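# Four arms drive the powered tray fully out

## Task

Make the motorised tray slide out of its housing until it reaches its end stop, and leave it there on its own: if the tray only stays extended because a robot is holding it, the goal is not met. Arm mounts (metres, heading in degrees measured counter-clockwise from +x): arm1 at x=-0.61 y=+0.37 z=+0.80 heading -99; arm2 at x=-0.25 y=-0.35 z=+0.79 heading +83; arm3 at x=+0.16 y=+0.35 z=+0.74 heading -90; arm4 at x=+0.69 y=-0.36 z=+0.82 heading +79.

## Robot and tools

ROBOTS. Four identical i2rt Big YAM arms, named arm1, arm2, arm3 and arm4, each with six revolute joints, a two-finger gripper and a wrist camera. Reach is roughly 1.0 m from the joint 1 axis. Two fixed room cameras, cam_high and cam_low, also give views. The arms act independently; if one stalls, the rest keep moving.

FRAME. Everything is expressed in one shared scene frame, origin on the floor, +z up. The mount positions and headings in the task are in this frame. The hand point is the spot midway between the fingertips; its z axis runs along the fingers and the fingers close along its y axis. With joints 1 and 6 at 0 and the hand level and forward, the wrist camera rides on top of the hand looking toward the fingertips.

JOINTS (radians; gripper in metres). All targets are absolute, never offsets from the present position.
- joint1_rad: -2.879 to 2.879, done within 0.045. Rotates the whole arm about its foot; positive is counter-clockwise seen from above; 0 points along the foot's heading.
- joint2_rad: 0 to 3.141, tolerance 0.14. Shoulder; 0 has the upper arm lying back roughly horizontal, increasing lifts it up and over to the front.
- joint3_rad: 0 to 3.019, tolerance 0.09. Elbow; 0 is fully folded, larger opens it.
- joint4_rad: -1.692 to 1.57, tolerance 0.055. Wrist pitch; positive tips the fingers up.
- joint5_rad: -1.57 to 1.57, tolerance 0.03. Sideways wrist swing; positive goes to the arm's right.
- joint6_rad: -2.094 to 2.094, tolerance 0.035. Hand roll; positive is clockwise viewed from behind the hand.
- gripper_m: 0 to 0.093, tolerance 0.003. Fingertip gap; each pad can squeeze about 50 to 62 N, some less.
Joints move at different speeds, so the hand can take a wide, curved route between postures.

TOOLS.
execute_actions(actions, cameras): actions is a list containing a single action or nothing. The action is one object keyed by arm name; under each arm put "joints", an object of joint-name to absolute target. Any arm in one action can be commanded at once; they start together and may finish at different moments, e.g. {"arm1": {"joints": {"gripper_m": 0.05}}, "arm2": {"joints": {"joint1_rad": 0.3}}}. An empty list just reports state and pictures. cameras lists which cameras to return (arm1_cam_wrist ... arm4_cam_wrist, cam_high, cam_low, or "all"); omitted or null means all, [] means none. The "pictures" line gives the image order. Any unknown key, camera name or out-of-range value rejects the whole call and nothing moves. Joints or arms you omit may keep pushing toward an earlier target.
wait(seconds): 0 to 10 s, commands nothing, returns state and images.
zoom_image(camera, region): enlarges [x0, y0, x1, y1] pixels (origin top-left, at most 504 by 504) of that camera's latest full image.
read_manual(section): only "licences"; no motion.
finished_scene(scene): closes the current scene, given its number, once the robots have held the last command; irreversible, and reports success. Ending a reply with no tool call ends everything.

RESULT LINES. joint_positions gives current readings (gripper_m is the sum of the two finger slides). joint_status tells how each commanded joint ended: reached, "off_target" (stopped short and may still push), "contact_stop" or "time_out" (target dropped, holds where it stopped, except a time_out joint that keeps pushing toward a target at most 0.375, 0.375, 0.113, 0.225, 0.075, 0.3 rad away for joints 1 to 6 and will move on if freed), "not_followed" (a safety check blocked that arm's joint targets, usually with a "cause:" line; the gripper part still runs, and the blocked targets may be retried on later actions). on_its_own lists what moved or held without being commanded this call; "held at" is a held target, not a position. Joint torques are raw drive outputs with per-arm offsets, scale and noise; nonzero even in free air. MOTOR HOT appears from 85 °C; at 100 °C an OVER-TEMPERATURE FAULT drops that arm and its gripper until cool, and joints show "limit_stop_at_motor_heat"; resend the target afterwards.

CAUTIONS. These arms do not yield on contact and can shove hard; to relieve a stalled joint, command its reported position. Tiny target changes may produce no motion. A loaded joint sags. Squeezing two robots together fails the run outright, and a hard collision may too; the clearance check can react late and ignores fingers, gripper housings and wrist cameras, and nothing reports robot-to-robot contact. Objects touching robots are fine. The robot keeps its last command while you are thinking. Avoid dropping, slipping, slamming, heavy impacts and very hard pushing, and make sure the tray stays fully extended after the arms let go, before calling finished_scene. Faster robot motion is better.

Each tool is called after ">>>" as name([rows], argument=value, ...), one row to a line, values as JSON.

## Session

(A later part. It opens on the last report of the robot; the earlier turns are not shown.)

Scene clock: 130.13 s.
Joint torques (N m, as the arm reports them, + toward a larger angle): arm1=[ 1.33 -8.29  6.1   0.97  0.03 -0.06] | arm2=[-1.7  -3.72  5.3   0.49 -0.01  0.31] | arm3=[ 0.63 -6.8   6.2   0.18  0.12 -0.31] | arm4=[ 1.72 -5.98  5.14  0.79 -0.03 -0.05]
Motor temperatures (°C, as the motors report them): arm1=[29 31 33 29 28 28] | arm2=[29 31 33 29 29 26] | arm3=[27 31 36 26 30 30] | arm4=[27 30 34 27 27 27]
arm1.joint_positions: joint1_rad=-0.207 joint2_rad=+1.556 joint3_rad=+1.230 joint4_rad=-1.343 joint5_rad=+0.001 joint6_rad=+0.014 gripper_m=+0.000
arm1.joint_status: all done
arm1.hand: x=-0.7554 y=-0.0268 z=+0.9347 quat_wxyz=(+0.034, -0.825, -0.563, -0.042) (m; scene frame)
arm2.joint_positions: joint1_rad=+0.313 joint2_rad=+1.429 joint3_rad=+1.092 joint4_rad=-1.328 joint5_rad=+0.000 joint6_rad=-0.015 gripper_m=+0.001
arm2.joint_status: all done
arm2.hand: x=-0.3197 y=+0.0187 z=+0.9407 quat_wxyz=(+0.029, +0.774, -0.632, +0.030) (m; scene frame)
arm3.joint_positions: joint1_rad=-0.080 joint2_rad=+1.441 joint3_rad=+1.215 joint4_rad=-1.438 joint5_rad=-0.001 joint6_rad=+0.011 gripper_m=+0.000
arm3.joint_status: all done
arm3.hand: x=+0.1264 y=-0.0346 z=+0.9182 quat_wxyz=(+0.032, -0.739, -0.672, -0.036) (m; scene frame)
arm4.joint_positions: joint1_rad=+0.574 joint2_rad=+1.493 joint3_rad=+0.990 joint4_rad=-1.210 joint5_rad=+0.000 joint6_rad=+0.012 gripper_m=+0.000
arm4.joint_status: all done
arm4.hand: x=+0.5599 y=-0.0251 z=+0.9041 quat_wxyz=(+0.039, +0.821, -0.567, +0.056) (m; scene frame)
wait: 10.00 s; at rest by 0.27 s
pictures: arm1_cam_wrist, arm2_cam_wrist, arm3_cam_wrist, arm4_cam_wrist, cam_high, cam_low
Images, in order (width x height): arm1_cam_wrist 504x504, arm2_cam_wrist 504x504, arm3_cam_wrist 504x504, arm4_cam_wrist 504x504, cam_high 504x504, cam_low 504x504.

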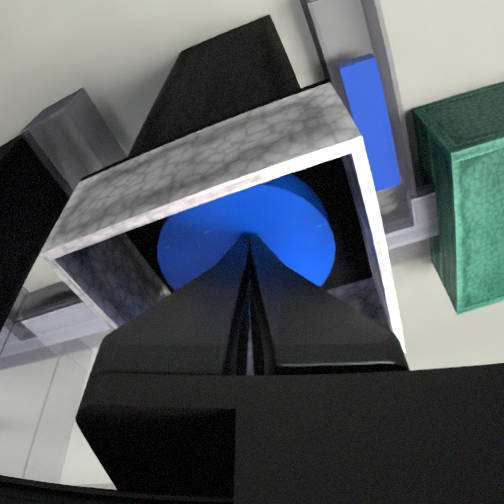

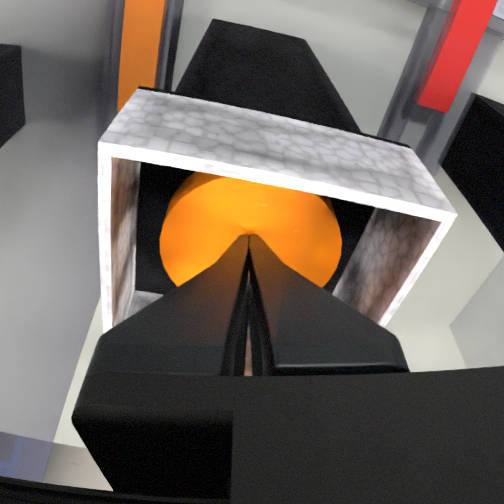

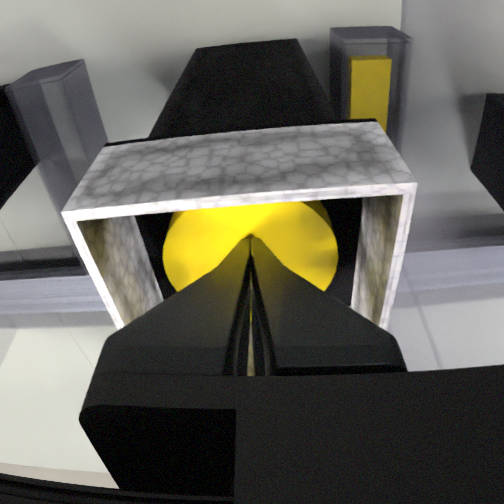

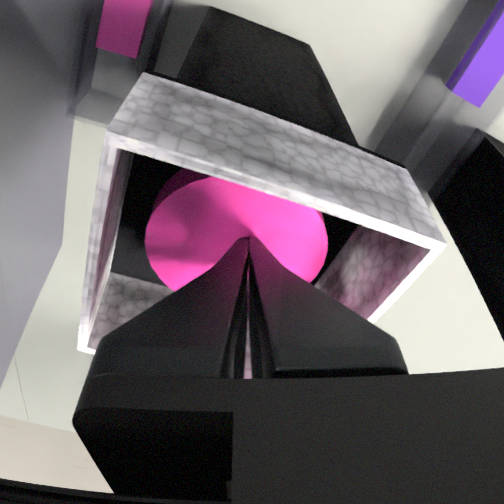

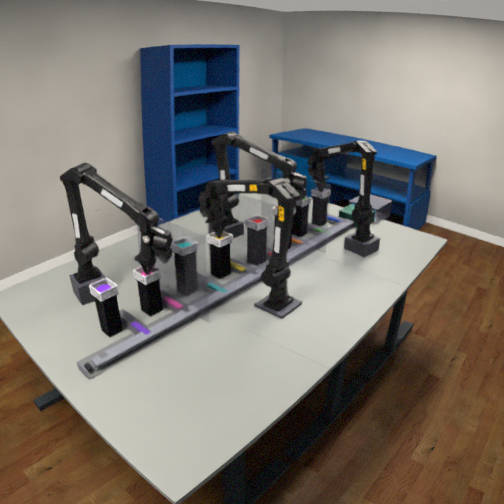

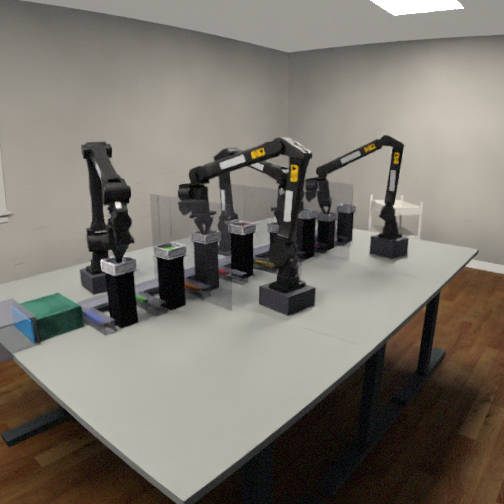

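>>> execute_actions([
  {"arm3":{"joints":{"joint2_rad":1.23,"joint3_rad":1.21}}},
], cameras=[])

>>> execute_actions([
  {"arm3":{"joints":{"joint1_rad":0.46,"joint4_rad":-1.27,"joint6_rad":0.4}}},
], cameras=[])

>>> execute_actions([
  {"arm3":{"joints":{"joint2_rad":1.4}}},
], cameras=[])

>>> wait(seconds=10)

>>> wait(seconds=10)

>>> wait(seconds=10)

>>> wait(seconds=10)

Scene clock: 144.37 s.
Joint torques (N m, as the arm reports them, + toward a larger angle): arm1=[ 1.95 -8.76  6.11  0.57  0.02 -0.03] | arm2=[-1.68 -3.74  5.32  0.47 -0.01  0.31] | arm3=[ 0.91 -9.43  8.71  0.75  0.09 -0.34] | arm4=[ 1.91 -5.89  5.11  0.83 -0.01 -0.05]
Motor temperatures (°C, as the motors report them): arm1=[29 31 33 29 28 28] | arm2=[29 31 33 29 29 26] | arm3=[27 31 37 26 30 30] | arm4=[27 30 34 27 27 27]
arm1.joint_positions: joint1_rad=-0.207 joint2_rad=+1.556 joint3_rad=+1.230 joint4_rad=-1.343 joint5_rad=+0.001 joint6_rad=+0.014 gripper_m=+0.000
arm1.joint_status: not commanded
arm1.hand: x=-0.7554 y=-0.0268 z=+0.9347 quat_wxyz=(+0.034, -0.825, -0.563, -0.042) (m; scene frame)
arm2.joint_positions: joint1_rad=+0.313 joint2_rad=+1.429 joint3_rad=+1.092 joint4_rad=-1.328 joint5_rad=+0.000 joint6_rad=-0.015 gripper_m=+0.001
arm2.joint_status: not commanded
arm2.hand: x=-0.3197 y=+0.0187 z=+0.9407 quat_wxyz=(+0.029, +0.774, -0.632, +0.030) (m; scene frame)
arm3.joint_positions: joint1_rad=-0.080 joint2_rad=+1.221 joint3_rad=+1.210 joint4_rad=-1.439 joint5_rad=-0.001 joint6_rad=+0.011 gripper_m=+0.000
arm3.joint_status: all done
arm3.hand: x=+0.1282 y=-0.0130 z=+0.9956 quat_wxyz=(-0.041, -0.739, -0.671, +0.043) (m; scene frame)
arm4.joint_positions: joint1_rad=+0.574 joint2_rad=+1.493 joint3_rad=+0.990 joint4_rad=-1.210 joint5_rad=+0.000 joint6_rad=+0.012 gripper_m=+0.000
arm4.joint_status: not commanded
arm4.hand: x=+0.5599 y=-0.0251 z=+0.9041 quat_wxyz=(+0.039, +0.821, -0.567, +0.056) (m; scene frame)
pictures: none
No camera images: the call's "cameras" was empty. Leave "cameras" out to get every camera's image.

Scene clock: 145.80 s.
Joint torques (N m, as the arm reports them, + toward a larger angle): arm1=[ 1.79 -8.04  5.97  0.89  0.   -0.01] | arm2=[-1.65 -3.66  5.33  0.49 -0.01  0.31] | arm3=[ 0.52 -9.92  8.94  1.8   0.12 -0.07] | arm4=[ 1.85 -5.83  5.14  0.78 -0.02 -0.05]
Motor temperatures (°C, as the motors report them): arm1=[29 31 33 29 28 28] | arm2=[29 31 33 29 29 26] | arm3=[27 32 37 26 30 30] | arm4=[27 30 34 27 27 27]
arm1.joint_positions: joint1_rad=-0.207 joint2_rad=+1.556 joint3_rad=+1.230 joint4_rad=-1.343 joint5_rad=+0.001 joint6_rad=+0.014 gripper_m=+0.000
arm1.joint_status: not commanded
arm1.hand: x=-0.7554 y=-0.0268 z=+0.9347 quat_wxyz=(+0.034, -0.825, -0.563, -0.042) (m; scene frame)
arm2.joint_positions: joint1_rad=+0.313 joint2_rad=+1.429 joint3_rad=+1.092 joint4_rad=-1.328 joint5_rad=+0.000 joint6_rad=-0.015 gripper_m=+0.001
arm2.joint_status: not commanded
arm2.hand: x=-0.3197 y=+0.0187 z=+0.9407 quat_wxyz=(+0.029, +0.774, -0.632, +0.030) (m; scene frame)
arm3.joint_positions: joint1_rad=+0.461 joint2_rad=+1.221 joint3_rad=+1.210 joint4_rad=-1.286 joint5_rad=-0.001 joint6_rad=+0.389 gripper_m=+0.000
arm3.joint_status: all done
arm3.hand: x=+0.3375 y=-0.0099 z=+1.0031 quat_wxyz=(-0.127, -0.676, -0.724, +0.047) (m; scene frame)
arm4.joint_positions: joint1_rad=+0.574 joint2_rad=+1.493 joint3_rad=+0.990 joint4_rad=-1.210 joint5_rad=+0.000 joint6_rad=+0.012 gripper_m=+0.000
arm4.joint_status: not commanded
arm4.hand: x=+0.5599 y=-0.0251 z=+0.9041 quat_wxyz=(+0.039, +0.821, -0.567, +0.056) (m; scene frame)
pictures: none
No camera images: the call's "cameras" was empty. Leave "cameras" out to get every camera's image.

Scene clock: 146.63 s.
Joint torques (N m, as the arm reports them, + toward a larger angle): arm1=[ 1.78 -9.08  5.95  0.8   0.03 -0.06] | arm2=[-1.69 -3.65  5.32  0.46 -0.01  0.31] | arm3=[ 0.26 -9.1   7.33  1.28  0.15 -0.08] | arm4=[ 1.64 -5.89  5.06  0.77 -0.02 -0.04]
Motor temperatures (°C, as the motors report them): arm1=[29 31 33 29 28 28] | arm2=[29 31 33 29 29 26] | arm3=[27 32 37 26 30 30] | arm4=[27 30 34 27 27 27]
arm1.joint_positions: joint1_rad=-0.207 joint2_rad=+1.556 joint3_rad=+1.230 joint4_rad=-1.343 joint5_rad=+0.001 joint6_rad=+0.014 gripper_m=+0.000
arm1.joint_status: not commanded
arm1.hand: x=-0.7554 y=-0.0268 z=+0.9347 quat_wxyz=(+0.034, -0.825, -0.563, -0.042) (m; scene frame)
arm2.joint_positions: joint1_rad=+0.313 joint2_rad=+1.429 joint3_rad=+1.092 joint4_rad=-1.328 joint5_rad=+0.000 joint6_rad=-0.015 gripper_m=+0.001
arm2.joint_status: not commanded
arm2.hand: x=-0.3197 y=+0.0187 z=+0.9407 quat_wxyz=(+0.029, +0.774, -0.632, +0.030) (m; scene frame)
arm3.joint_positions: joint1_rad=+0.461 joint2_rad=+1.356 joint3_rad=+1.229 joint4_rad=-1.280 joint5_rad=-0.001 joint6_rad=+0.389 gripper_m=+0.000
arm3.joint_status: all done
arm3.hand: x=+0.3473 y=-0.0295 z=+0.9580 quat_wxyz=(-0.076, -0.681, -0.728, +0.027) (m; scene frame)
arm4.joint_positions: joint1_rad=+0.574 joint2_rad=+1.493 joint3_rad=+0.990 joint4_rad=-1.210 joint5_rad=+0.000 joint6_rad=+0.012 gripper_m=+0.000
arm4.joint_status: not commanded
arm4.hand: x=+0.5599 y=-0.0251 z=+0.9041 quat_wxyz=(+0.039, +0.821, -0.567, +0.056) (m; scene frame)
pictures: none
No camera images: the call's "cameras" was empty. Leave "cameras" out to get every camera's image.

Scene clock: 156.63 s.
Joint torques (N m, as the arm reports them, + toward a larger angle): arm1=[ 1.99 -8.97  6.12  0.96  0.04  0.  ] | arm2=[-1.65 -3.67  5.33  0.48 -0.01  0.31] | arm3=[ 0.22 -9.51  7.26  1.29  0.17 -0.08] | arm4=[ 1.84 -5.94  5.1   0.83 -0.02 -0.04]
Motor temperatures (°C, as the motors report them): arm1=[29 31 33 29 28 28] | arm2=[29 31 33 29 29 26] | arm3=[27 32 38 27 30 30] | arm4=[27 30 34 27 27 27]
arm1.joint_positions: joint1_rad=-0.207 joint2_rad=+1.556 joint3_rad=+1.230 joint4_rad=-1.343 joint5_rad=+0.001 joint6_rad=+0.014 gripper_m=+0.000
arm1.joint_status: not commanded
arm1.hand: x=-0.7554 y=-0.0268 z=+0.9347 quat_wxyz=(+0.034, -0.825, -0.563, -0.042) (m; scene frame)
arm2.joint_positions: joint1_rad=+0.313 joint2_rad=+1.429 joint3_rad=+1.092 joint4_rad=-1.328 joint5_rad=+0.000 joint6_rad=-0.015 gripper_m=+0.001
arm2.joint_status: not commanded
arm2.hand: x=-0.3197 y=+0.0187 z=+0.9407 quat_wxyz=(+0.029, +0.774, -0.632, +0.030) (m; scene frame)
arm3.joint_positions: joint1_rad=+0.461 joint2_rad=+1.356 joint3_rad=+1.229 joint4_rad=-1.280 joint5_rad=-0.001 joint6_rad=+0.389 gripper_m=+0.000
arm3.joint_status: all done
arm3.hand: x=+0.3473 y=-0.0295 z=+0.9580 quat_wxyz=(-0.076, -0.681, -0.728, +0.027) (m; scene frame)
arm4.joint_positions: joint1_rad=+0.574 joint2_rad=+1.493 joint3_rad=+0.990 joint4_rad=-1.210 joint5_rad=+0.000 joint6_rad=+0.012 gripper_m=+0.000
arm4.joint_status: not commanded
arm4.hand: x=+0.5599 y=-0.0251 z=+0.9041 quat_wxyz=(+0.039, +0.821, -0.567, +0.056) (m; scene frame)
wait: 10.00 s; at rest by 0.27 s
pictures: arm1_cam_wrist, arm2_cam_wrist, arm3_cam_wrist, arm4_cam_wrist, cam_high, cam_low
Images, in order (width x height): arm1_cam_wrist 504x504, arm2_cam_wrist 504x504, arm3_cam_wrist 504x504, arm4_cam_wrist 504x504, cam_high 504x504, cam_low 504x504.

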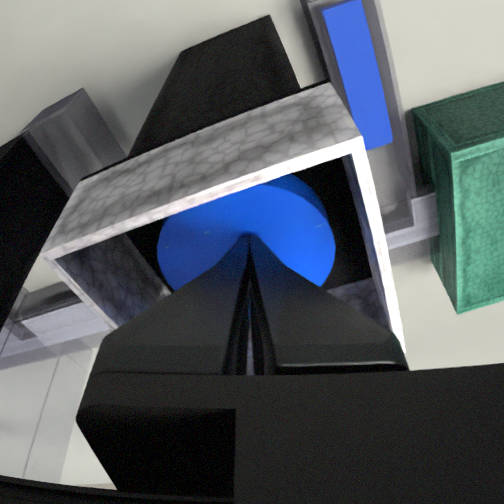

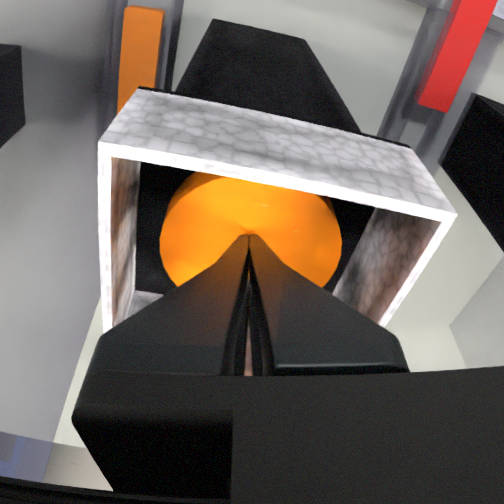

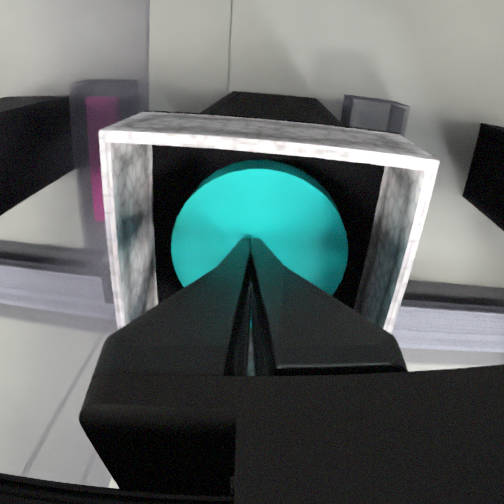

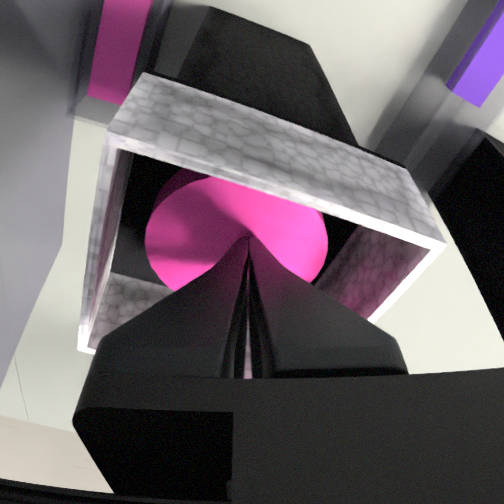

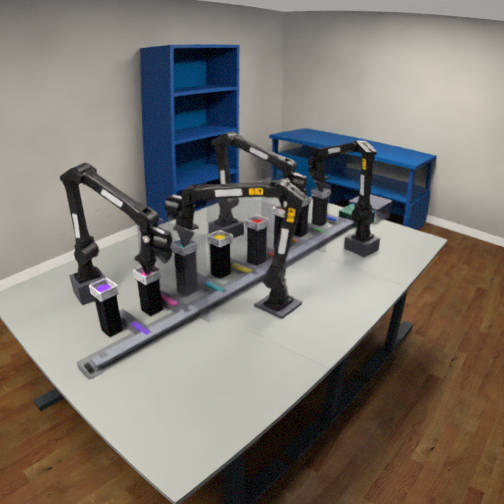

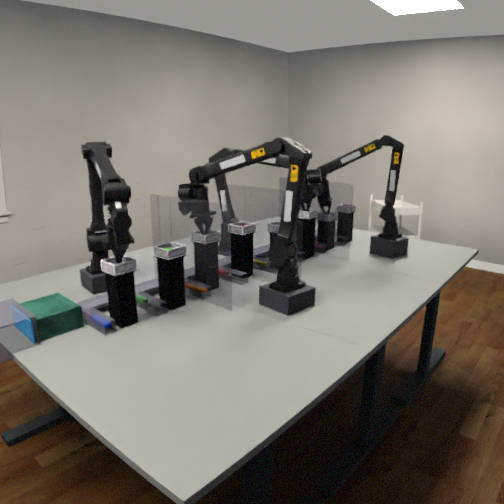

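Scene clock: 166.63 s.
Joint torques (N m, as the arm reports them, + toward a larger angle): arm1=[ 0.61 -7.72  5.94  0.84  0.04 -0.05] | arm2=[-1.71 -3.76  5.32  0.47 -0.01  0.31] | arm3=[ 0.08 -9.19  7.25  1.28  0.15 -0.06] | arm4=[ 1.74 -5.98  5.07  0.79 -0.03 -0.04]
Motor temperatures (°C, as the motors report them): arm1=[29 31 33 29 28 28] | arm2=[29 31 33 29 29 26] | arm3=[27 32 38 27 30 30] | arm4=[27 30 34 27 27 27]
arm1.joint_positions: joint1_rad=-0.207 joint2_rad=+1.556 joint3_rad=+1.230 joint4_rad=-1.343 joint5_rad=+0.001 joint6_rad=+0.014 gripper_m=+0.000
arm1.joint_status: not commanded
arm1.hand: x=-0.7554 y=-0.0268 z=+0.9347 quat_wxyz=(+0.034, -0.825, -0.563, -0.042) (m; scene frame)
arm2.joint_positions: joint1_rad=+0.313 joint2_rad=+1.429 joint3_rad=+1.092 joint4_rad=-1.328 joint5_rad=+0.000 joint6_rad=-0.015 gripper_m=+0.001
arm2.joint_status: not commanded
arm2.hand: x=-0.3197 y=+0.0187 z=+0.9407 quat_wxyz=(+0.029, +0.774, -0.632, +0.030) (m; scene frame)
arm3.joint_positions: joint1_rad=+0.461 joint2_rad=+1.356 joint3_rad=+1.229 joint4_rad=-1.280 joint5_rad=-0.001 joint6_rad=+0.389 gripper_m=+0.000
arm3.joint_status: all done
arm3.hand: x=+0.3473 y=-0.0295 z=+0.9580 quat_wxyz=(-0.076, -0.681, -0.728, +0.027) (m; scene frame)
arm4.joint_positions: joint1_rad=+0.574 joint2_rad=+1.493 joint3_rad=+0.990 joint4_rad=-1.210 joint5_rad=+0.000 joint6_rad=+0.012 gripper_m=+0.000
arm4.joint_status: not commanded
arm4.hand: x=+0.5599 y=-0.0251 z=+0.9041 quat_wxyz=(+0.039, +0.821, -0.567, +0.056) (m; scene frame)
wait: 10.00 s; at rest by 0.27 s
pictures: arm1_cam_wrist, arm2_cam_wrist, arm3_cam_wrist, arm4_cam_wrist, cam_high, cam_low
Images, in order (width x height): arm1_cam_wrist 504x504, arm2_cam_wrist 504x504, arm3_cam_wrist 504x504, arm4_cam_wrist 504x504, cam_high 504x504, cam_low 504x504.

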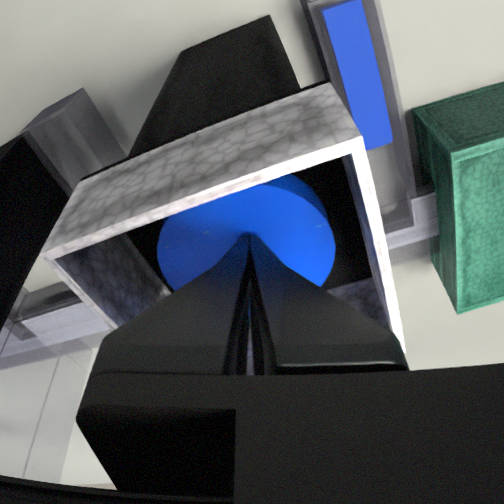

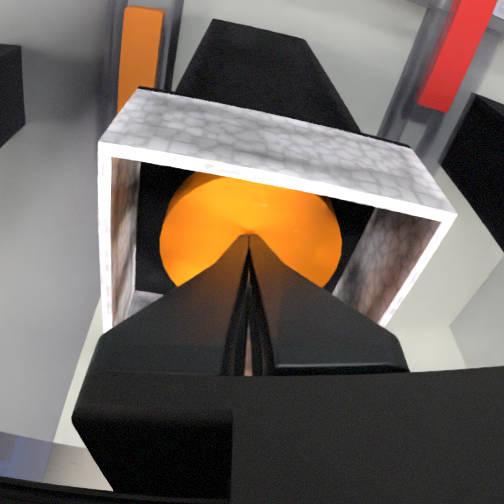

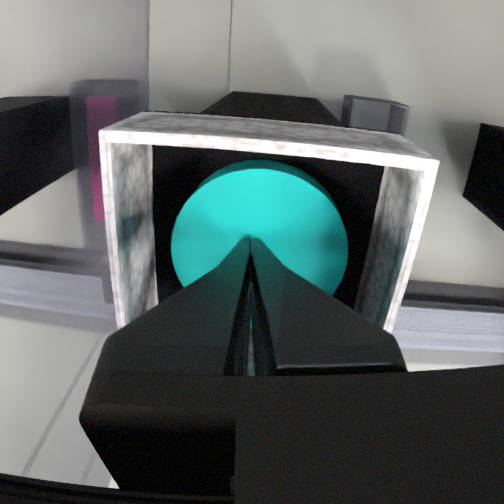

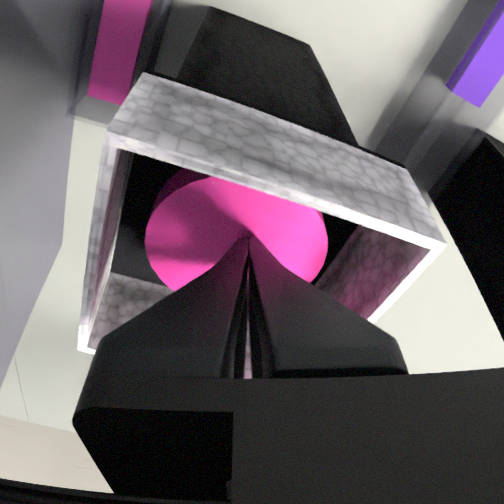

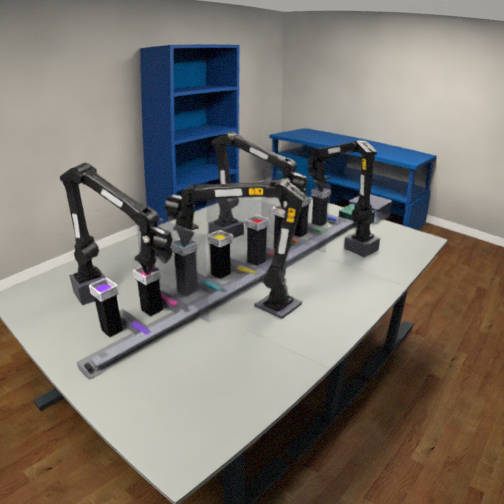

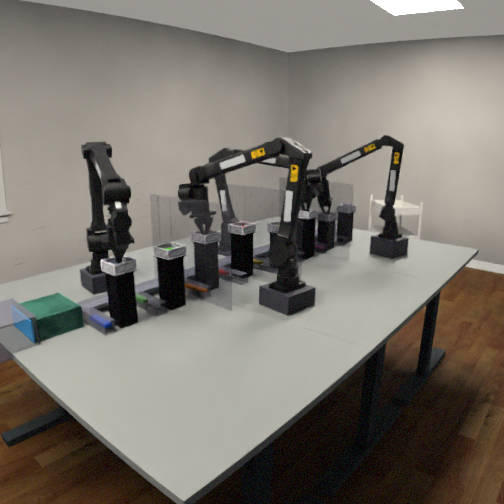

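Scene clock: 176.63 s.
Joint torques (N m, as the arm reports them, + toward a larger angle): arm1=[ 1.86 -8.74  5.85  0.96  0.   -0.03] | arm2=[-1.66 -3.69  5.32  0.48 -0.01  0.31] | arm3=[ 0.33 -8.77  7.32  1.23  0.15 -0.07] | arm4=[ 1.76 -5.88  5.1   0.75 -0.02 -0.05]
Motor temperatures (°C, as the motors report them): arm1=[29 31 33 29 28 28] | arm2=[29 31 33 29 29 26] | arm3=[27 32 38 27 30 30] | arm4=[27 30 34 27 27 27]
arm1.joint_positions: joint1_rad=-0.207 joint2_rad=+1.556 joint3_rad=+1.230 joint4_rad=-1.343 joint5_rad=+0.001 joint6_rad=+0.014 gripper_m=+0.000
arm1.joint_status: not commanded
arm1.hand: x=-0.7554 y=-0.0268 z=+0.9347 quat_wxyz=(+0.034, -0.825, -0.563, -0.042) (m; scene frame)
arm2.joint_positions: joint1_rad=+0.313 joint2_rad=+1.429 joint3_rad=+1.092 joint4_rad=-1.328 joint5_rad=+0.000 joint6_rad=-0.015 gripper_m=+0.001
arm2.joint_status: not commanded
arm2.hand: x=-0.3197 y=+0.0187 z=+0.9407 quat_wxyz=(+0.029, +0.774, -0.632, +0.030) (m; scene frame)
arm3.joint_positions: joint1_rad=+0.461 joint2_rad=+1.356 joint3_rad=+1.229 joint4_rad=-1.280 joint5_rad=-0.001 joint6_rad=+0.389 gripper_m=+0.000
arm3.joint_status: all done
arm3.hand: x=+0.3473 y=-0.0295 z=+0.9580 quat_wxyz=(-0.076, -0.681, -0.728, +0.027) (m; scene frame)
arm4.joint_positions: joint1_rad=+0.574 joint2_rad=+1.493 joint3_rad=+0.990 joint4_rad=-1.210 joint5_rad=+0.000 joint6_rad=+0.012 gripper_m=+0.000
arm4.joint_status: not commanded
arm4.hand: x=+0.5599 y=-0.0251 z=+0.9041 quat_wxyz=(+0.039, +0.821, -0.567, +0.056) (m; scene frame)
wait: 10.00 s; at rest by 0.27 s
pictures: arm1_cam_wrist, arm2_cam_wrist, arm3_cam_wrist, arm4_cam_wrist, cam_high, cam_low
Images, in order (width x height): arm1_cam_wrist 504x504, arm2_cam_wrist 504x504, arm3_cam_wrist 504x504, arm4_cam_wrist 504x504, cam_high 504x504, cam_low 504x504.

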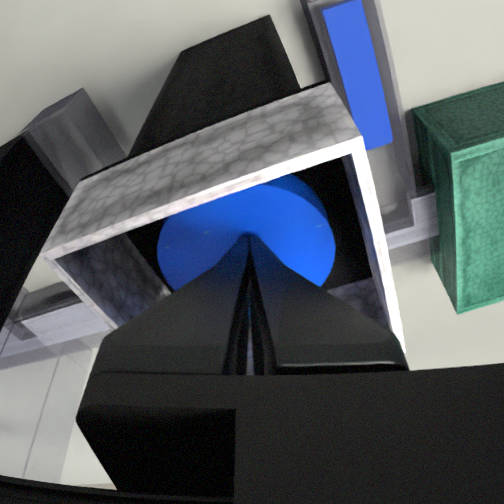

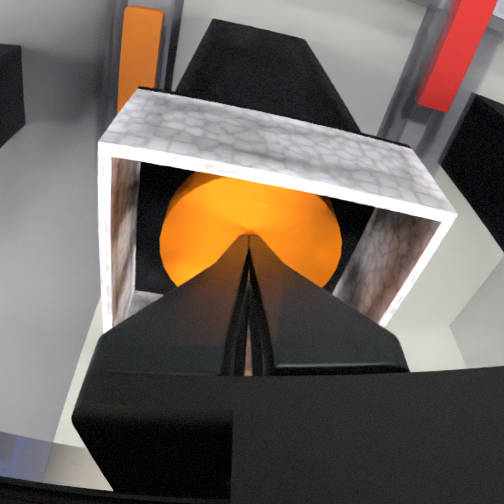

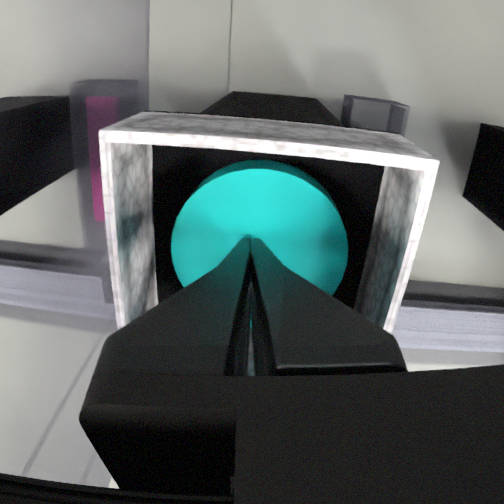

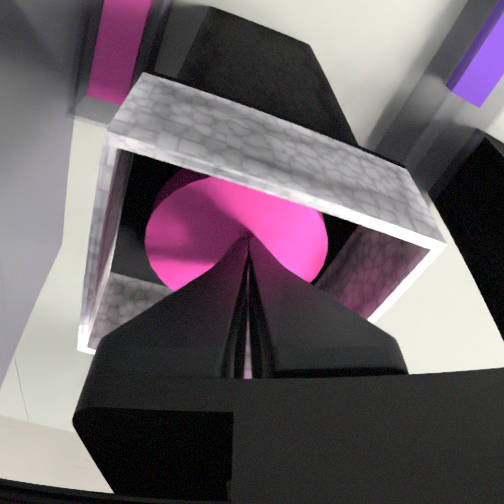

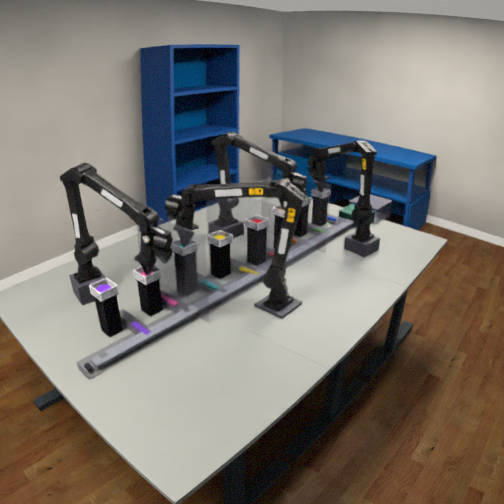

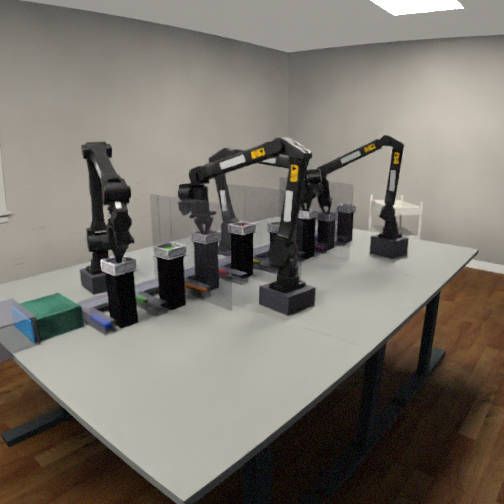

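Scene clock: 186.63 s.
Joint torques (N m, as the arm reports them, + toward a larger angle): arm1=[ 1.1  -7.69  5.86  0.76 -0.02 -0.07] | arm2=[-1.69 -3.67  5.32  0.48 -0.01  0.31] | arm3=[ 0.67 -8.75  7.34  1.35  0.16 -0.06] | arm4=[ 1.76 -5.66  5.05  0.79 -0.02 -0.05]
Motor temperatures (°C, as the motors report them): arm1=[29 31 34 29 28 28] | arm2=[29 31 33 29 29 26] | arm3=[27 32 39 27 30 30] | arm4=[27 30 34 27 27 27]
arm1.joint_positions: joint1_rad=-0.207 joint2_rad=+1.556 joint3_rad=+1.230 joint4_rad=-1.343 joint5_rad=+0.001 joint6_rad=+0.014 gripper_m=+0.000
arm1.joint_status: not commanded
arm1.hand: x=-0.7554 y=-0.0268 z=+0.9347 quat_wxyz=(+0.034, -0.825, -0.563, -0.042) (m; scene frame)
arm2.joint_positions: joint1_rad=+0.313 joint2_rad=+1.429 joint3_rad=+1.092 joint4_rad=-1.328 joint5_rad=+0.000 joint6_rad=-0.015 gripper_m=+0.001
arm2.joint_status: not commanded
arm2.hand: x=-0.3197 y=+0.0187 z=+0.9407 quat_wxyz=(+0.029, +0.774, -0.632, +0.030) (m; scene frame)
arm3.joint_positions: joint1_rad=+0.461 joint2_rad=+1.356 joint3_rad=+1.229 joint4_rad=-1.280 joint5_rad=-0.001 joint6_rad=+0.389 gripper_m=+0.000
arm3.joint_status: all done
arm3.hand: x=+0.3473 y=-0.0295 z=+0.9580 quat_wxyz=(-0.076, -0.681, -0.728, +0.027) (m; scene frame)
arm4.joint_positions: joint1_rad=+0.574 joint2_rad=+1.493 joint3_rad=+0.990 joint4_rad=-1.210 joint5_rad=+0.000 joint6_rad=+0.012 gripper_m=+0.000
arm4.joint_status: not commanded
arm4.hand: x=+0.5599 y=-0.0251 z=+0.9041 quat_wxyz=(+0.039, +0.821, -0.567, +0.056) (m; scene frame)
wait: 10.00 s; at rest by 0.27 s
pictures: arm1_cam_wrist, arm2_cam_wrist, arm3_cam_wrist, arm4_cam_wrist, cam_high, cam_low
Images, in order (width x height): arm1_cam_wrist 504x504, arm2_cam_wrist 504x504, arm3_cam_wrist 504x504, arm4_cam_wrist 504x504, cam_high 504x504, cam_low 504x504.

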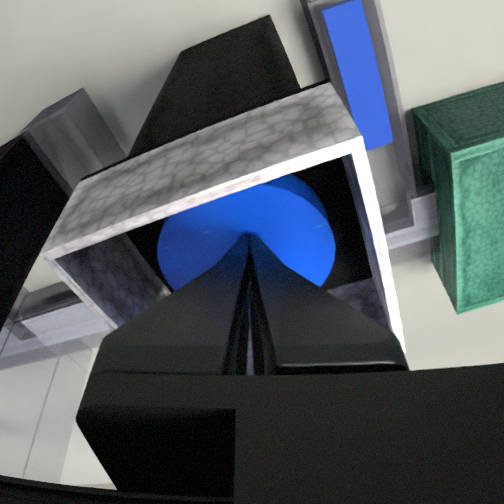

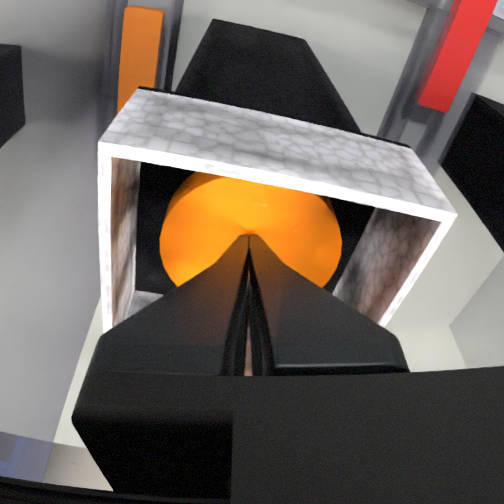

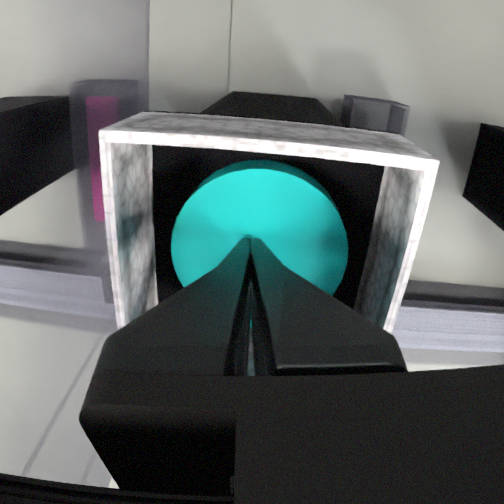

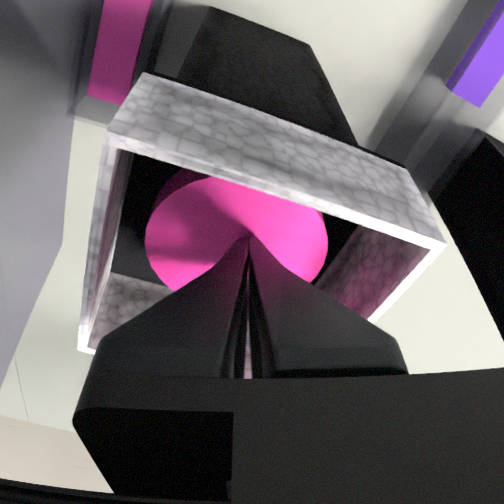

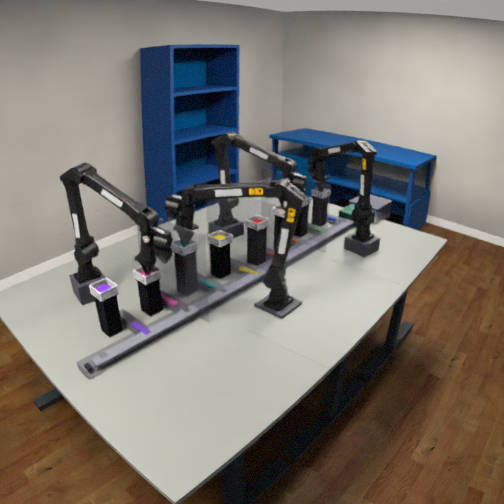

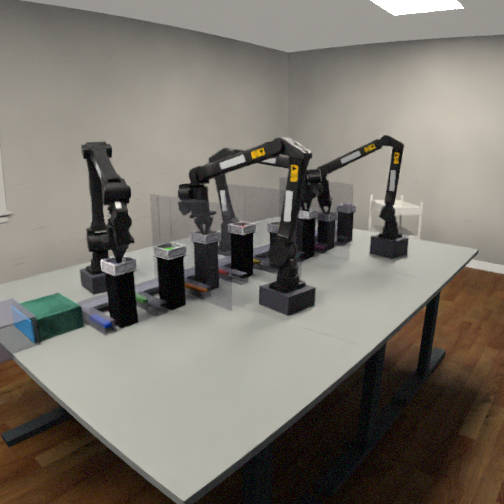

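>>> execute_actions([
  {"arm1":{"joints":{"joint2_rad":1.4,"joint3_rad":1.22}},"arm2":{"joints":{"joint2_rad":1.25,"joint3_rad":1.08}},"arm3":{"joints":{"joint2_rad":1.23}},"arm4":{"joints":{"joint2_rad":1.29,"joint3_rad":0.98}}},
], cameras=[])

>>> execute_actions([
  {"arm1":{"joints":{"joint1_rad":0.337,"joint4_rad":-1.445,"joint6_rad":0.15}},"arm2":{"joints":{"joint1_rad":-0.262,"joint4_rad":-1.23,"joint6_rad":-0.3}},"arm3":{"joints":{"joint1_rad":-0.08,"joint4_rad":-1.45,"joint6_rad":0}},"arm4":{"joints":{"joint1_rad":-0.053,"joint4_rad":-1.295}}},
], cameras=[])

>>> execute_actions([
  {"arm1":{"joints":{"joint2_rad":1.575}},"arm2":{"joints":{"joint2_rad":1.465}},"arm3":{"joints":{"joint2_rad":1.48}},"arm4":{"joints":{"joint2_rad":1.475}}},
], cameras=[])

>>> wait(seconds=10)

>>> wait(seconds=10)

Scene clock: 199.70 s.
Joint torques (N m, as the arm reports them, + toward a larger angle): arm1=[  2.07 -10.49   8.26   0.83   0.04  -0.1 ] | arm2=[-1.67 -6.42  7.63  0.74 -0.01  0.31] | arm3=[ 0.55 -9.14  8.77  1.4   0.14 -0.07] | arm4=[ 1.75 -8.7   7.55  1.21 -0.03 -0.05]
Motor temperatures (°C, as the motors report them): arm1=[29 31 34 29 28 28] | arm2=[29 31 34 29 29 26] | arm3=[27 32 39 27 30 30] | arm4=[27 30 34 27 27 27]
arm1.joint_positions: joint1_rad=-0.207 joint2_rad=+1.389 joint3_rad=+1.226 joint4_rad=-1.339 joint5_rad=+0.001 joint6_rad=+0.014 gripper_m=+0.000
arm1.joint_status: all done
arm1.hand: x=-0.7524 y=-0.0202 z=+0.9994 quat_wxyz=(-0.014, -0.826, -0.563, +0.026) (m; scene frame)
arm2.joint_positions: joint1_rad=+0.313 joint2_rad=+1.238 joint3_rad=+1.087 joint4_rad=-1.325 joint5_rad=+0.000 joint6_rad=-0.015 gripper_m=+0.001
arm2.joint_status: all done
arm2.hand: x=-0.3174 y=+0.0087 z=+1.0055 quat_wxyz=(-0.032, +0.773, -0.632, -0.043) (m; scene frame)
arm3.joint_positions: joint1_rad=+0.461 joint2_rad=+1.216 joint3_rad=+1.213 joint4_rad=-1.276 joint5_rad=-0.001 joint6_rad=+0.389 gripper_m=+0.000
arm3.joint_status: all done
arm3.hand: x=+0.3386 y=-0.0119 z=+1.0067 quat_wxyz=(-0.135, -0.676, -0.723, +0.050) (m; scene frame)
arm4.joint_positions: joint1_rad=+0.574 joint2_rad=+1.277 joint3_rad=+0.991 joint4_rad=-1.209 joint5_rad=+0.000 joint6_rad=+0.012 gripper_m=+0.000
arm4.joint_status: all done
arm4.hand: x=+0.5594 y=-0.0232 z=+0.9780 quat_wxyz=(-0.022, +0.822, -0.568, -0.035) (m; scene frame)
pictures: none
No camera images: the call's "cameras" was empty. Leave "cameras" out to get every camera's image.

Scene clock: 201.13 s.
Joint torques (N m, as the arm reports them, + toward a larger angle): arm1=[  1.63 -11.84   8.37  -0.02   0.08   0.32] | arm2=[-1.14 -6.69  7.71  1.28 -0.03 -0.04] | arm3=[ 0.39 -9.32  8.54  0.13  0.1  -0.34] | arm4=[ 0.45 -8.72  7.37  0.12 -0.03 -0.05]
Motor temperatures (°C, as the motors report them): arm1=[29 31 34 29 28 28] | arm2=[29 31 34 29 29 26] | arm3=[27 32 39 27 30 30] | arm4=[27 30 35 27 27 27]
arm1.joint_positions: joint1_rad=+0.339 joint2_rad=+1.392 joint3_rad=+1.226 joint4_rad=-1.432 joint5_rad=-0.001 joint6_rad=+0.136 gripper_m=+0.000
arm1.joint_status: all done
arm1.hand: x=-0.5340 y=-0.0176 z=+0.9974 quat_wxyz=(+0.016, -0.689, -0.725, -0.011) (m; scene frame)
arm2.joint_positions: joint1_rad=-0.265 joint2_rad=+1.239 joint3_rad=+1.087 joint4_rad=-1.238 joint5_rad=+0.000 joint6_rad=-0.285 gripper_m=+0.001
arm2.joint_status: all done
arm2.hand: x=-0.1035 y=+0.0068 z=+1.0061 quat_wxyz=(-0.082, +0.665, -0.741, -0.046) (m; scene frame)
arm3.joint_positions: joint1_rad=-0.080 joint2_rad=+1.218 joint3_rad=+1.213 joint4_rad=-1.435 joint5_rad=-0.001 joint6_rad=+0.012 gripper_m=+0.000
arm3.joint_status: all done
arm3.hand: x=+0.1282 y=-0.0144 z=+0.9978 quat_wxyz=(-0.044, -0.739, -0.671, +0.046) (m; scene frame)
arm4.joint_positions: joint1_rad=-0.046 joint2_rad=+1.277 joint3_rad=+0.991 joint4_rad=-1.285 joint5_rad=+0.000 joint6_rad=+0.012 gripper_m=+0.000
arm4.joint_status: all done
arm4.hand: x=+0.7753 y=-0.0274 z=+0.9760 quat_wxyz=(+0.001, +0.611, -0.792, -0.003) (m; scene frame)
pictures: none
No camera images: the call's "cameras" was empty. Leave "cameras" out to get every camera's image.

Scene clock: 202.00 s.
Joint torques (N m, as the arm reports them, + toward a larger angle): arm1=[  1.85 -11.9    6.71  -0.07   0.05   0.26] | arm2=[-1.06 -6.4   6.22  0.76 -0.04 -0.02] | arm3=[  0.61 -10.44   6.49   0.22   0.09  -0.31] | arm4=[ 0.54 -9.24  5.98  0.11 -0.04 -0.05]
Motor temperatures (°C, as the motors report them): arm1=[29 31 34 29 28 28] | arm2=[29 31 34 29 29 26] | arm3=[27 32 39 27 30 30] | arm4=[27 30 35 27 27 27]
arm1.joint_positions: joint1_rad=+0.339 joint2_rad=+1.551 joint3_rad=+1.238 joint4_rad=-1.442 joint5_rad=-0.001 joint6_rad=+0.136 gripper_m=+0.000
arm1.joint_status: all done
arm1.hand: x=-0.5324 y=-0.0260 z=+0.9418 quat_wxyz=(+0.080, -0.686, -0.721, -0.057) (m; scene frame)
arm2.joint_positions: joint1_rad=-0.265 joint2_rad=+1.431 joint3_rad=+1.100 joint4_rad=-1.236 joint5_rad=+0.000 joint6_rad=-0.285 gripper_m=+0.001
arm2.joint_status: all done
arm2.hand: x=-0.0987 y=+0.0205 z=+0.9398 quat_wxyz=(-0.002, +0.669, -0.744, -0.007) (m; scene frame)
arm3.joint_positions: joint1_rad=-0.080 joint2_rad=+1.448 joint3_rad=+1.231 joint4_rad=-1.445 joint5_rad=-0.001 joint6_rad=+0.011 gripper_m=+0.000
arm3.joint_status: all done
arm3.hand: x=+0.1262 y=-0.0386 z=+0.9213 quat_wxyz=(+0.032, -0.739, -0.672, -0.035) (m; scene frame)
arm4.joint_positions: joint1_rad=-0.046 joint2_rad=+1.447 joint3_rad=+0.999 joint4_rad=-1.292 joint5_rad=+0.000 joint6_rad=+0.012 gripper_m=+0.000
arm4.joint_status: all done
arm4.hand: x=+0.7755 y=-0.0252 z=+0.9243 quat_wxyz=(+0.067, +0.609, -0.789, +0.049) (m; scene frame)
pictures: none
No camera images: the call's "cameras" was empty. Leave "cameras" out to get every camera's image.

Scene clock: 212.00 s.
Joint torques (N m, as the arm reports them, + toward a larger angle): arm1=[  0.9  -11.78   7.02  -0.16  -0.03   0.24] | arm2=[-1.1  -7.1   6.28  0.79 -0.04 -0.01] | arm3=[  0.76 -10.62   6.52   0.15   0.12  -0.31] | arm4=[ 0.58 -9.39  6.03  0.15 -0.03 -0.05]
Motor temperatures (°C, as the motors report them): arm1=[29 32 34 29 28 28] | arm2=[29 31 34 29 29 26] | arm3=[27 32 39 26 30 30] | arm4=[27 31 35 27 27 27]
arm1.joint_positions: joint1_rad=+0.339 joint2_rad=+1.551 joint3_rad=+1.238 joint4_rad=-1.442 joint5_rad=-0.001 joint6_rad=+0.136 gripper_m=+0.000
arm1.joint_status: all done
arm1.hand: x=-0.5324 y=-0.0260 z=+0.9418 quat_wxyz=(+0.080, -0.686, -0.721, -0.057) (m; scene frame)
arm2.joint_positions: joint1_rad=-0.265 joint2_rad=+1.431 joint3_rad=+1.100 joint4_rad=-1.236 joint5_rad=+0.000 joint6_rad=-0.285 gripper_m=+0.001
arm2.joint_status: all done
arm2.hand: x=-0.0987 y=+0.0205 z=+0.9398 quat_wxyz=(-0.002, +0.669, -0.744, -0.007) (m; scene frame)
arm3.joint_positions: joint1_rad=-0.080 joint2_rad=+1.448 joint3_rad=+1.231 joint4_rad=-1.445 joint5_rad=-0.001 joint6_rad=+0.011 gripper_m=+0.000
arm3.joint_status: all done
arm3.hand: x=+0.1262 y=-0.0386 z=+0.9213 quat_wxyz=(+0.032, -0.739, -0.672, -0.035) (m; scene frame)
arm4.joint_positions: joint1_rad=-0.046 joint2_rad=+1.447 joint3_rad=+0.999 joint4_rad=-1.292 joint5_rad=+0.000 joint6_rad=+0.012 gripper_m=+0.000
arm4.joint_status: all done
arm4.hand: x=+0.7755 y=-0.0252 z=+0.9243 quat_wxyz=(+0.067, +0.609, -0.789, +0.049) (m; scene frame)
wait: 10.00 s; at rest by 0.27 s
pictures: arm1_cam_wrist, arm2_cam_wrist, arm3_cam_wrist, arm4_cam_wrist, cam_high, cam_low
Images, in order (width x height): arm1_cam_wrist 504x504, arm2_cam_wrist 504x504, arm3_cam_wrist 504x504, arm4_cam_wrist 504x504, cam_high 504x504, cam_low 504x504.

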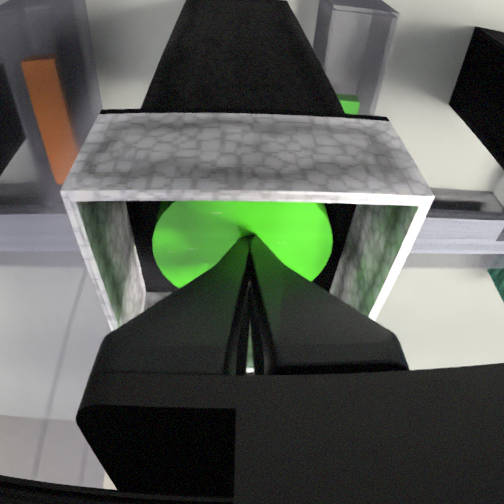

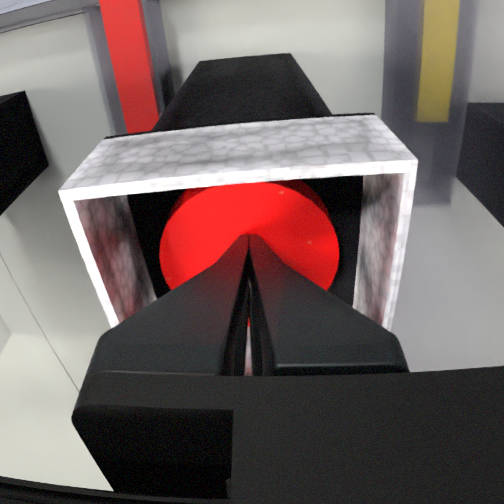

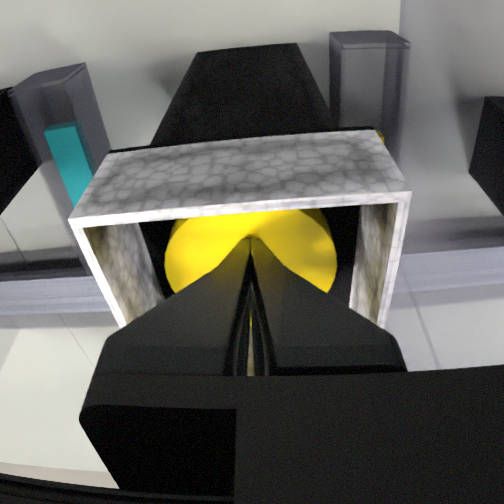

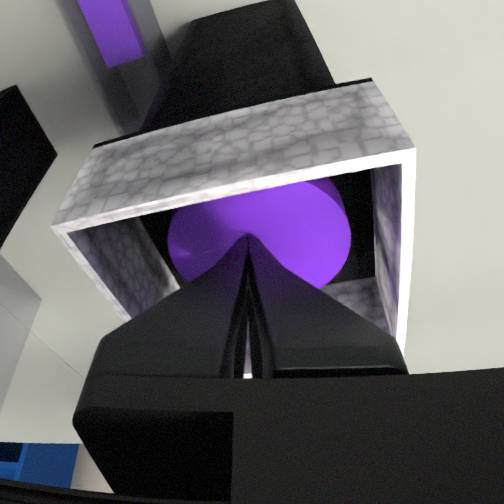

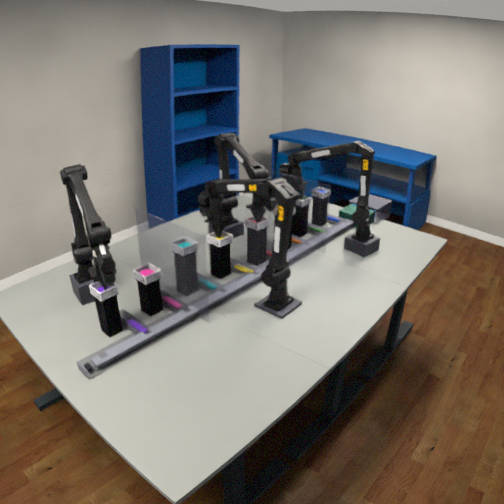

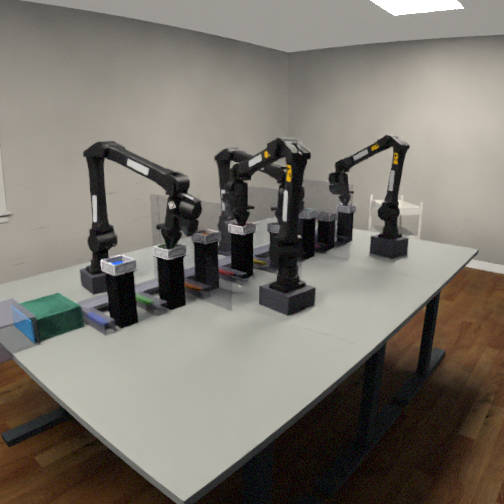

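Scene clock: 222.00 s.
Joint torques (N m, as the arm reports them, + toward a larger angle): arm1=[  1.09 -12.31   6.68  -0.14   0.05   0.23] | arm2=[-1.04 -7.16  6.3   0.8  -0.04 -0.01] | arm3=[  0.21 -10.77   6.61   0.18   0.1   -0.32] | arm4=[ 0.62 -9.37  6.02  0.09 -0.03 -0.04]
Motor temperatures (°C, as the motors report them): arm1=[29 32 35 29 28 28] | arm2=[29 31 34 29 29 26] | arm3=[27 33 39 26 30 30] | arm4=[27 31 35 27 27 27]
arm1.joint_positions: joint1_rad=+0.339 joint2_rad=+1.551 joint3_rad=+1.238 joint4_rad=-1.442 joint5_rad=-0.001 joint6_rad=+0.136 gripper_m=+0.000
arm1.joint_status: all done
arm1.hand: x=-0.5324 y=-0.0260 z=+0.9418 quat_wxyz=(+0.080, -0.686, -0.721, -0.057) (m; scene frame)
arm2.joint_positions: joint1_rad=-0.265 joint2_rad=+1.431 joint3_rad=+1.100 joint4_rad=-1.236 joint5_rad=+0.000 joint6_rad=-0.285 gripper_m=+0.001
arm2.joint_status: all done
arm2.hand: x=-0.0987 y=+0.0205 z=+0.9398 quat_wxyz=(-0.002, +0.669, -0.744, -0.007) (m; scene frame)
arm3.joint_positions: joint1_rad=-0.080 joint2_rad=+1.448 joint3_rad=+1.231 joint4_rad=-1.445 joint5_rad=-0.001 joint6_rad=+0.011 gripper_m=+0.000
arm3.joint_status: all done
arm3.hand: x=+0.1262 y=-0.0386 z=+0.9213 quat_wxyz=(+0.032, -0.739, -0.672, -0.035) (m; scene frame)
arm4.joint_positions: joint1_rad=-0.046 joint2_rad=+1.447 joint3_rad=+0.999 joint4_rad=-1.292 joint5_rad=+0.000 joint6_rad=+0.012 gripper_m=+0.000
arm4.joint_status: all done
arm4.hand: x=+0.7755 y=-0.0252 z=+0.9243 quat_wxyz=(+0.067, +0.609, -0.789, +0.049) (m; scene frame)
wait: 10.00 s; at rest by 0.27 s
pictures: arm1_cam_wrist, arm2_cam_wrist, arm3_cam_wrist, arm4_cam_wrist, cam_high, cam_low
Images, in order (width x height): arm1_cam_wrist 504x504, arm2_cam_wrist 504x504, arm3_cam_wrist 504x504, arm4_cam_wrist 504x504, cam_high 504x504, cam_low 504x504.

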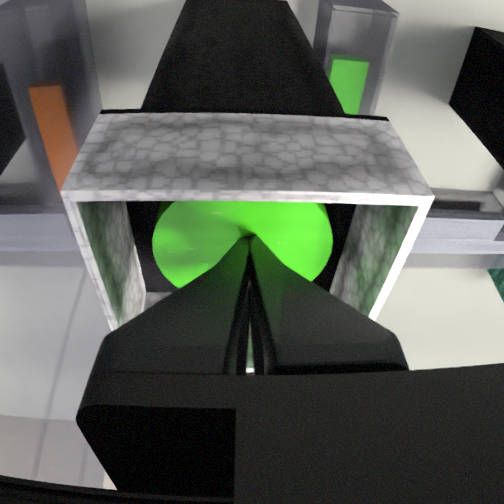

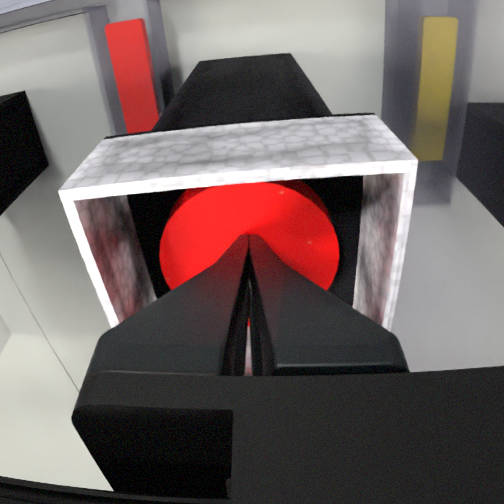

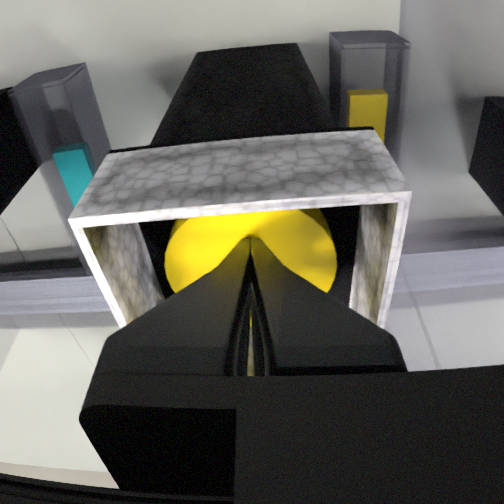

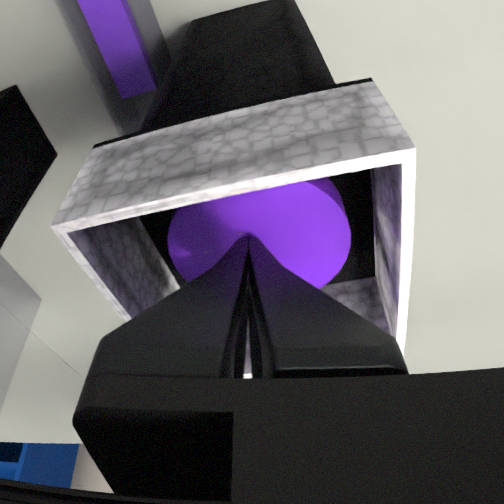

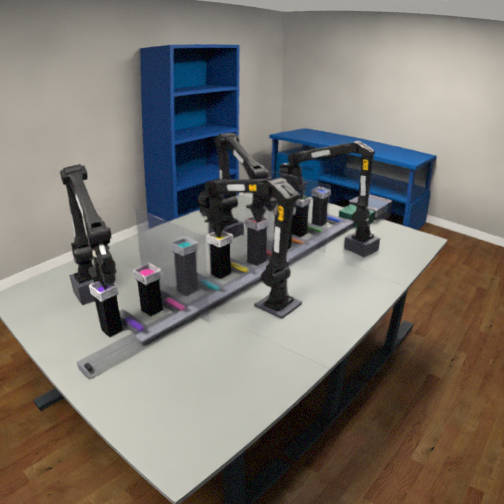

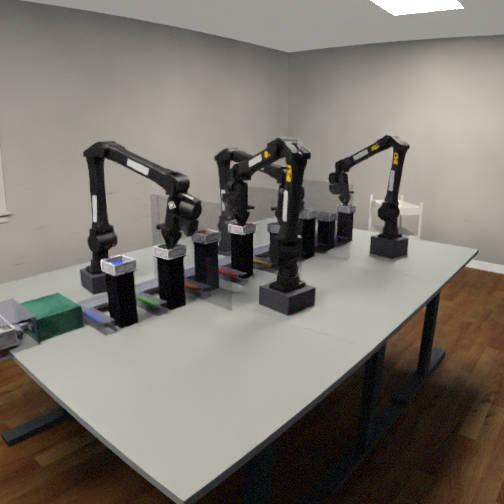

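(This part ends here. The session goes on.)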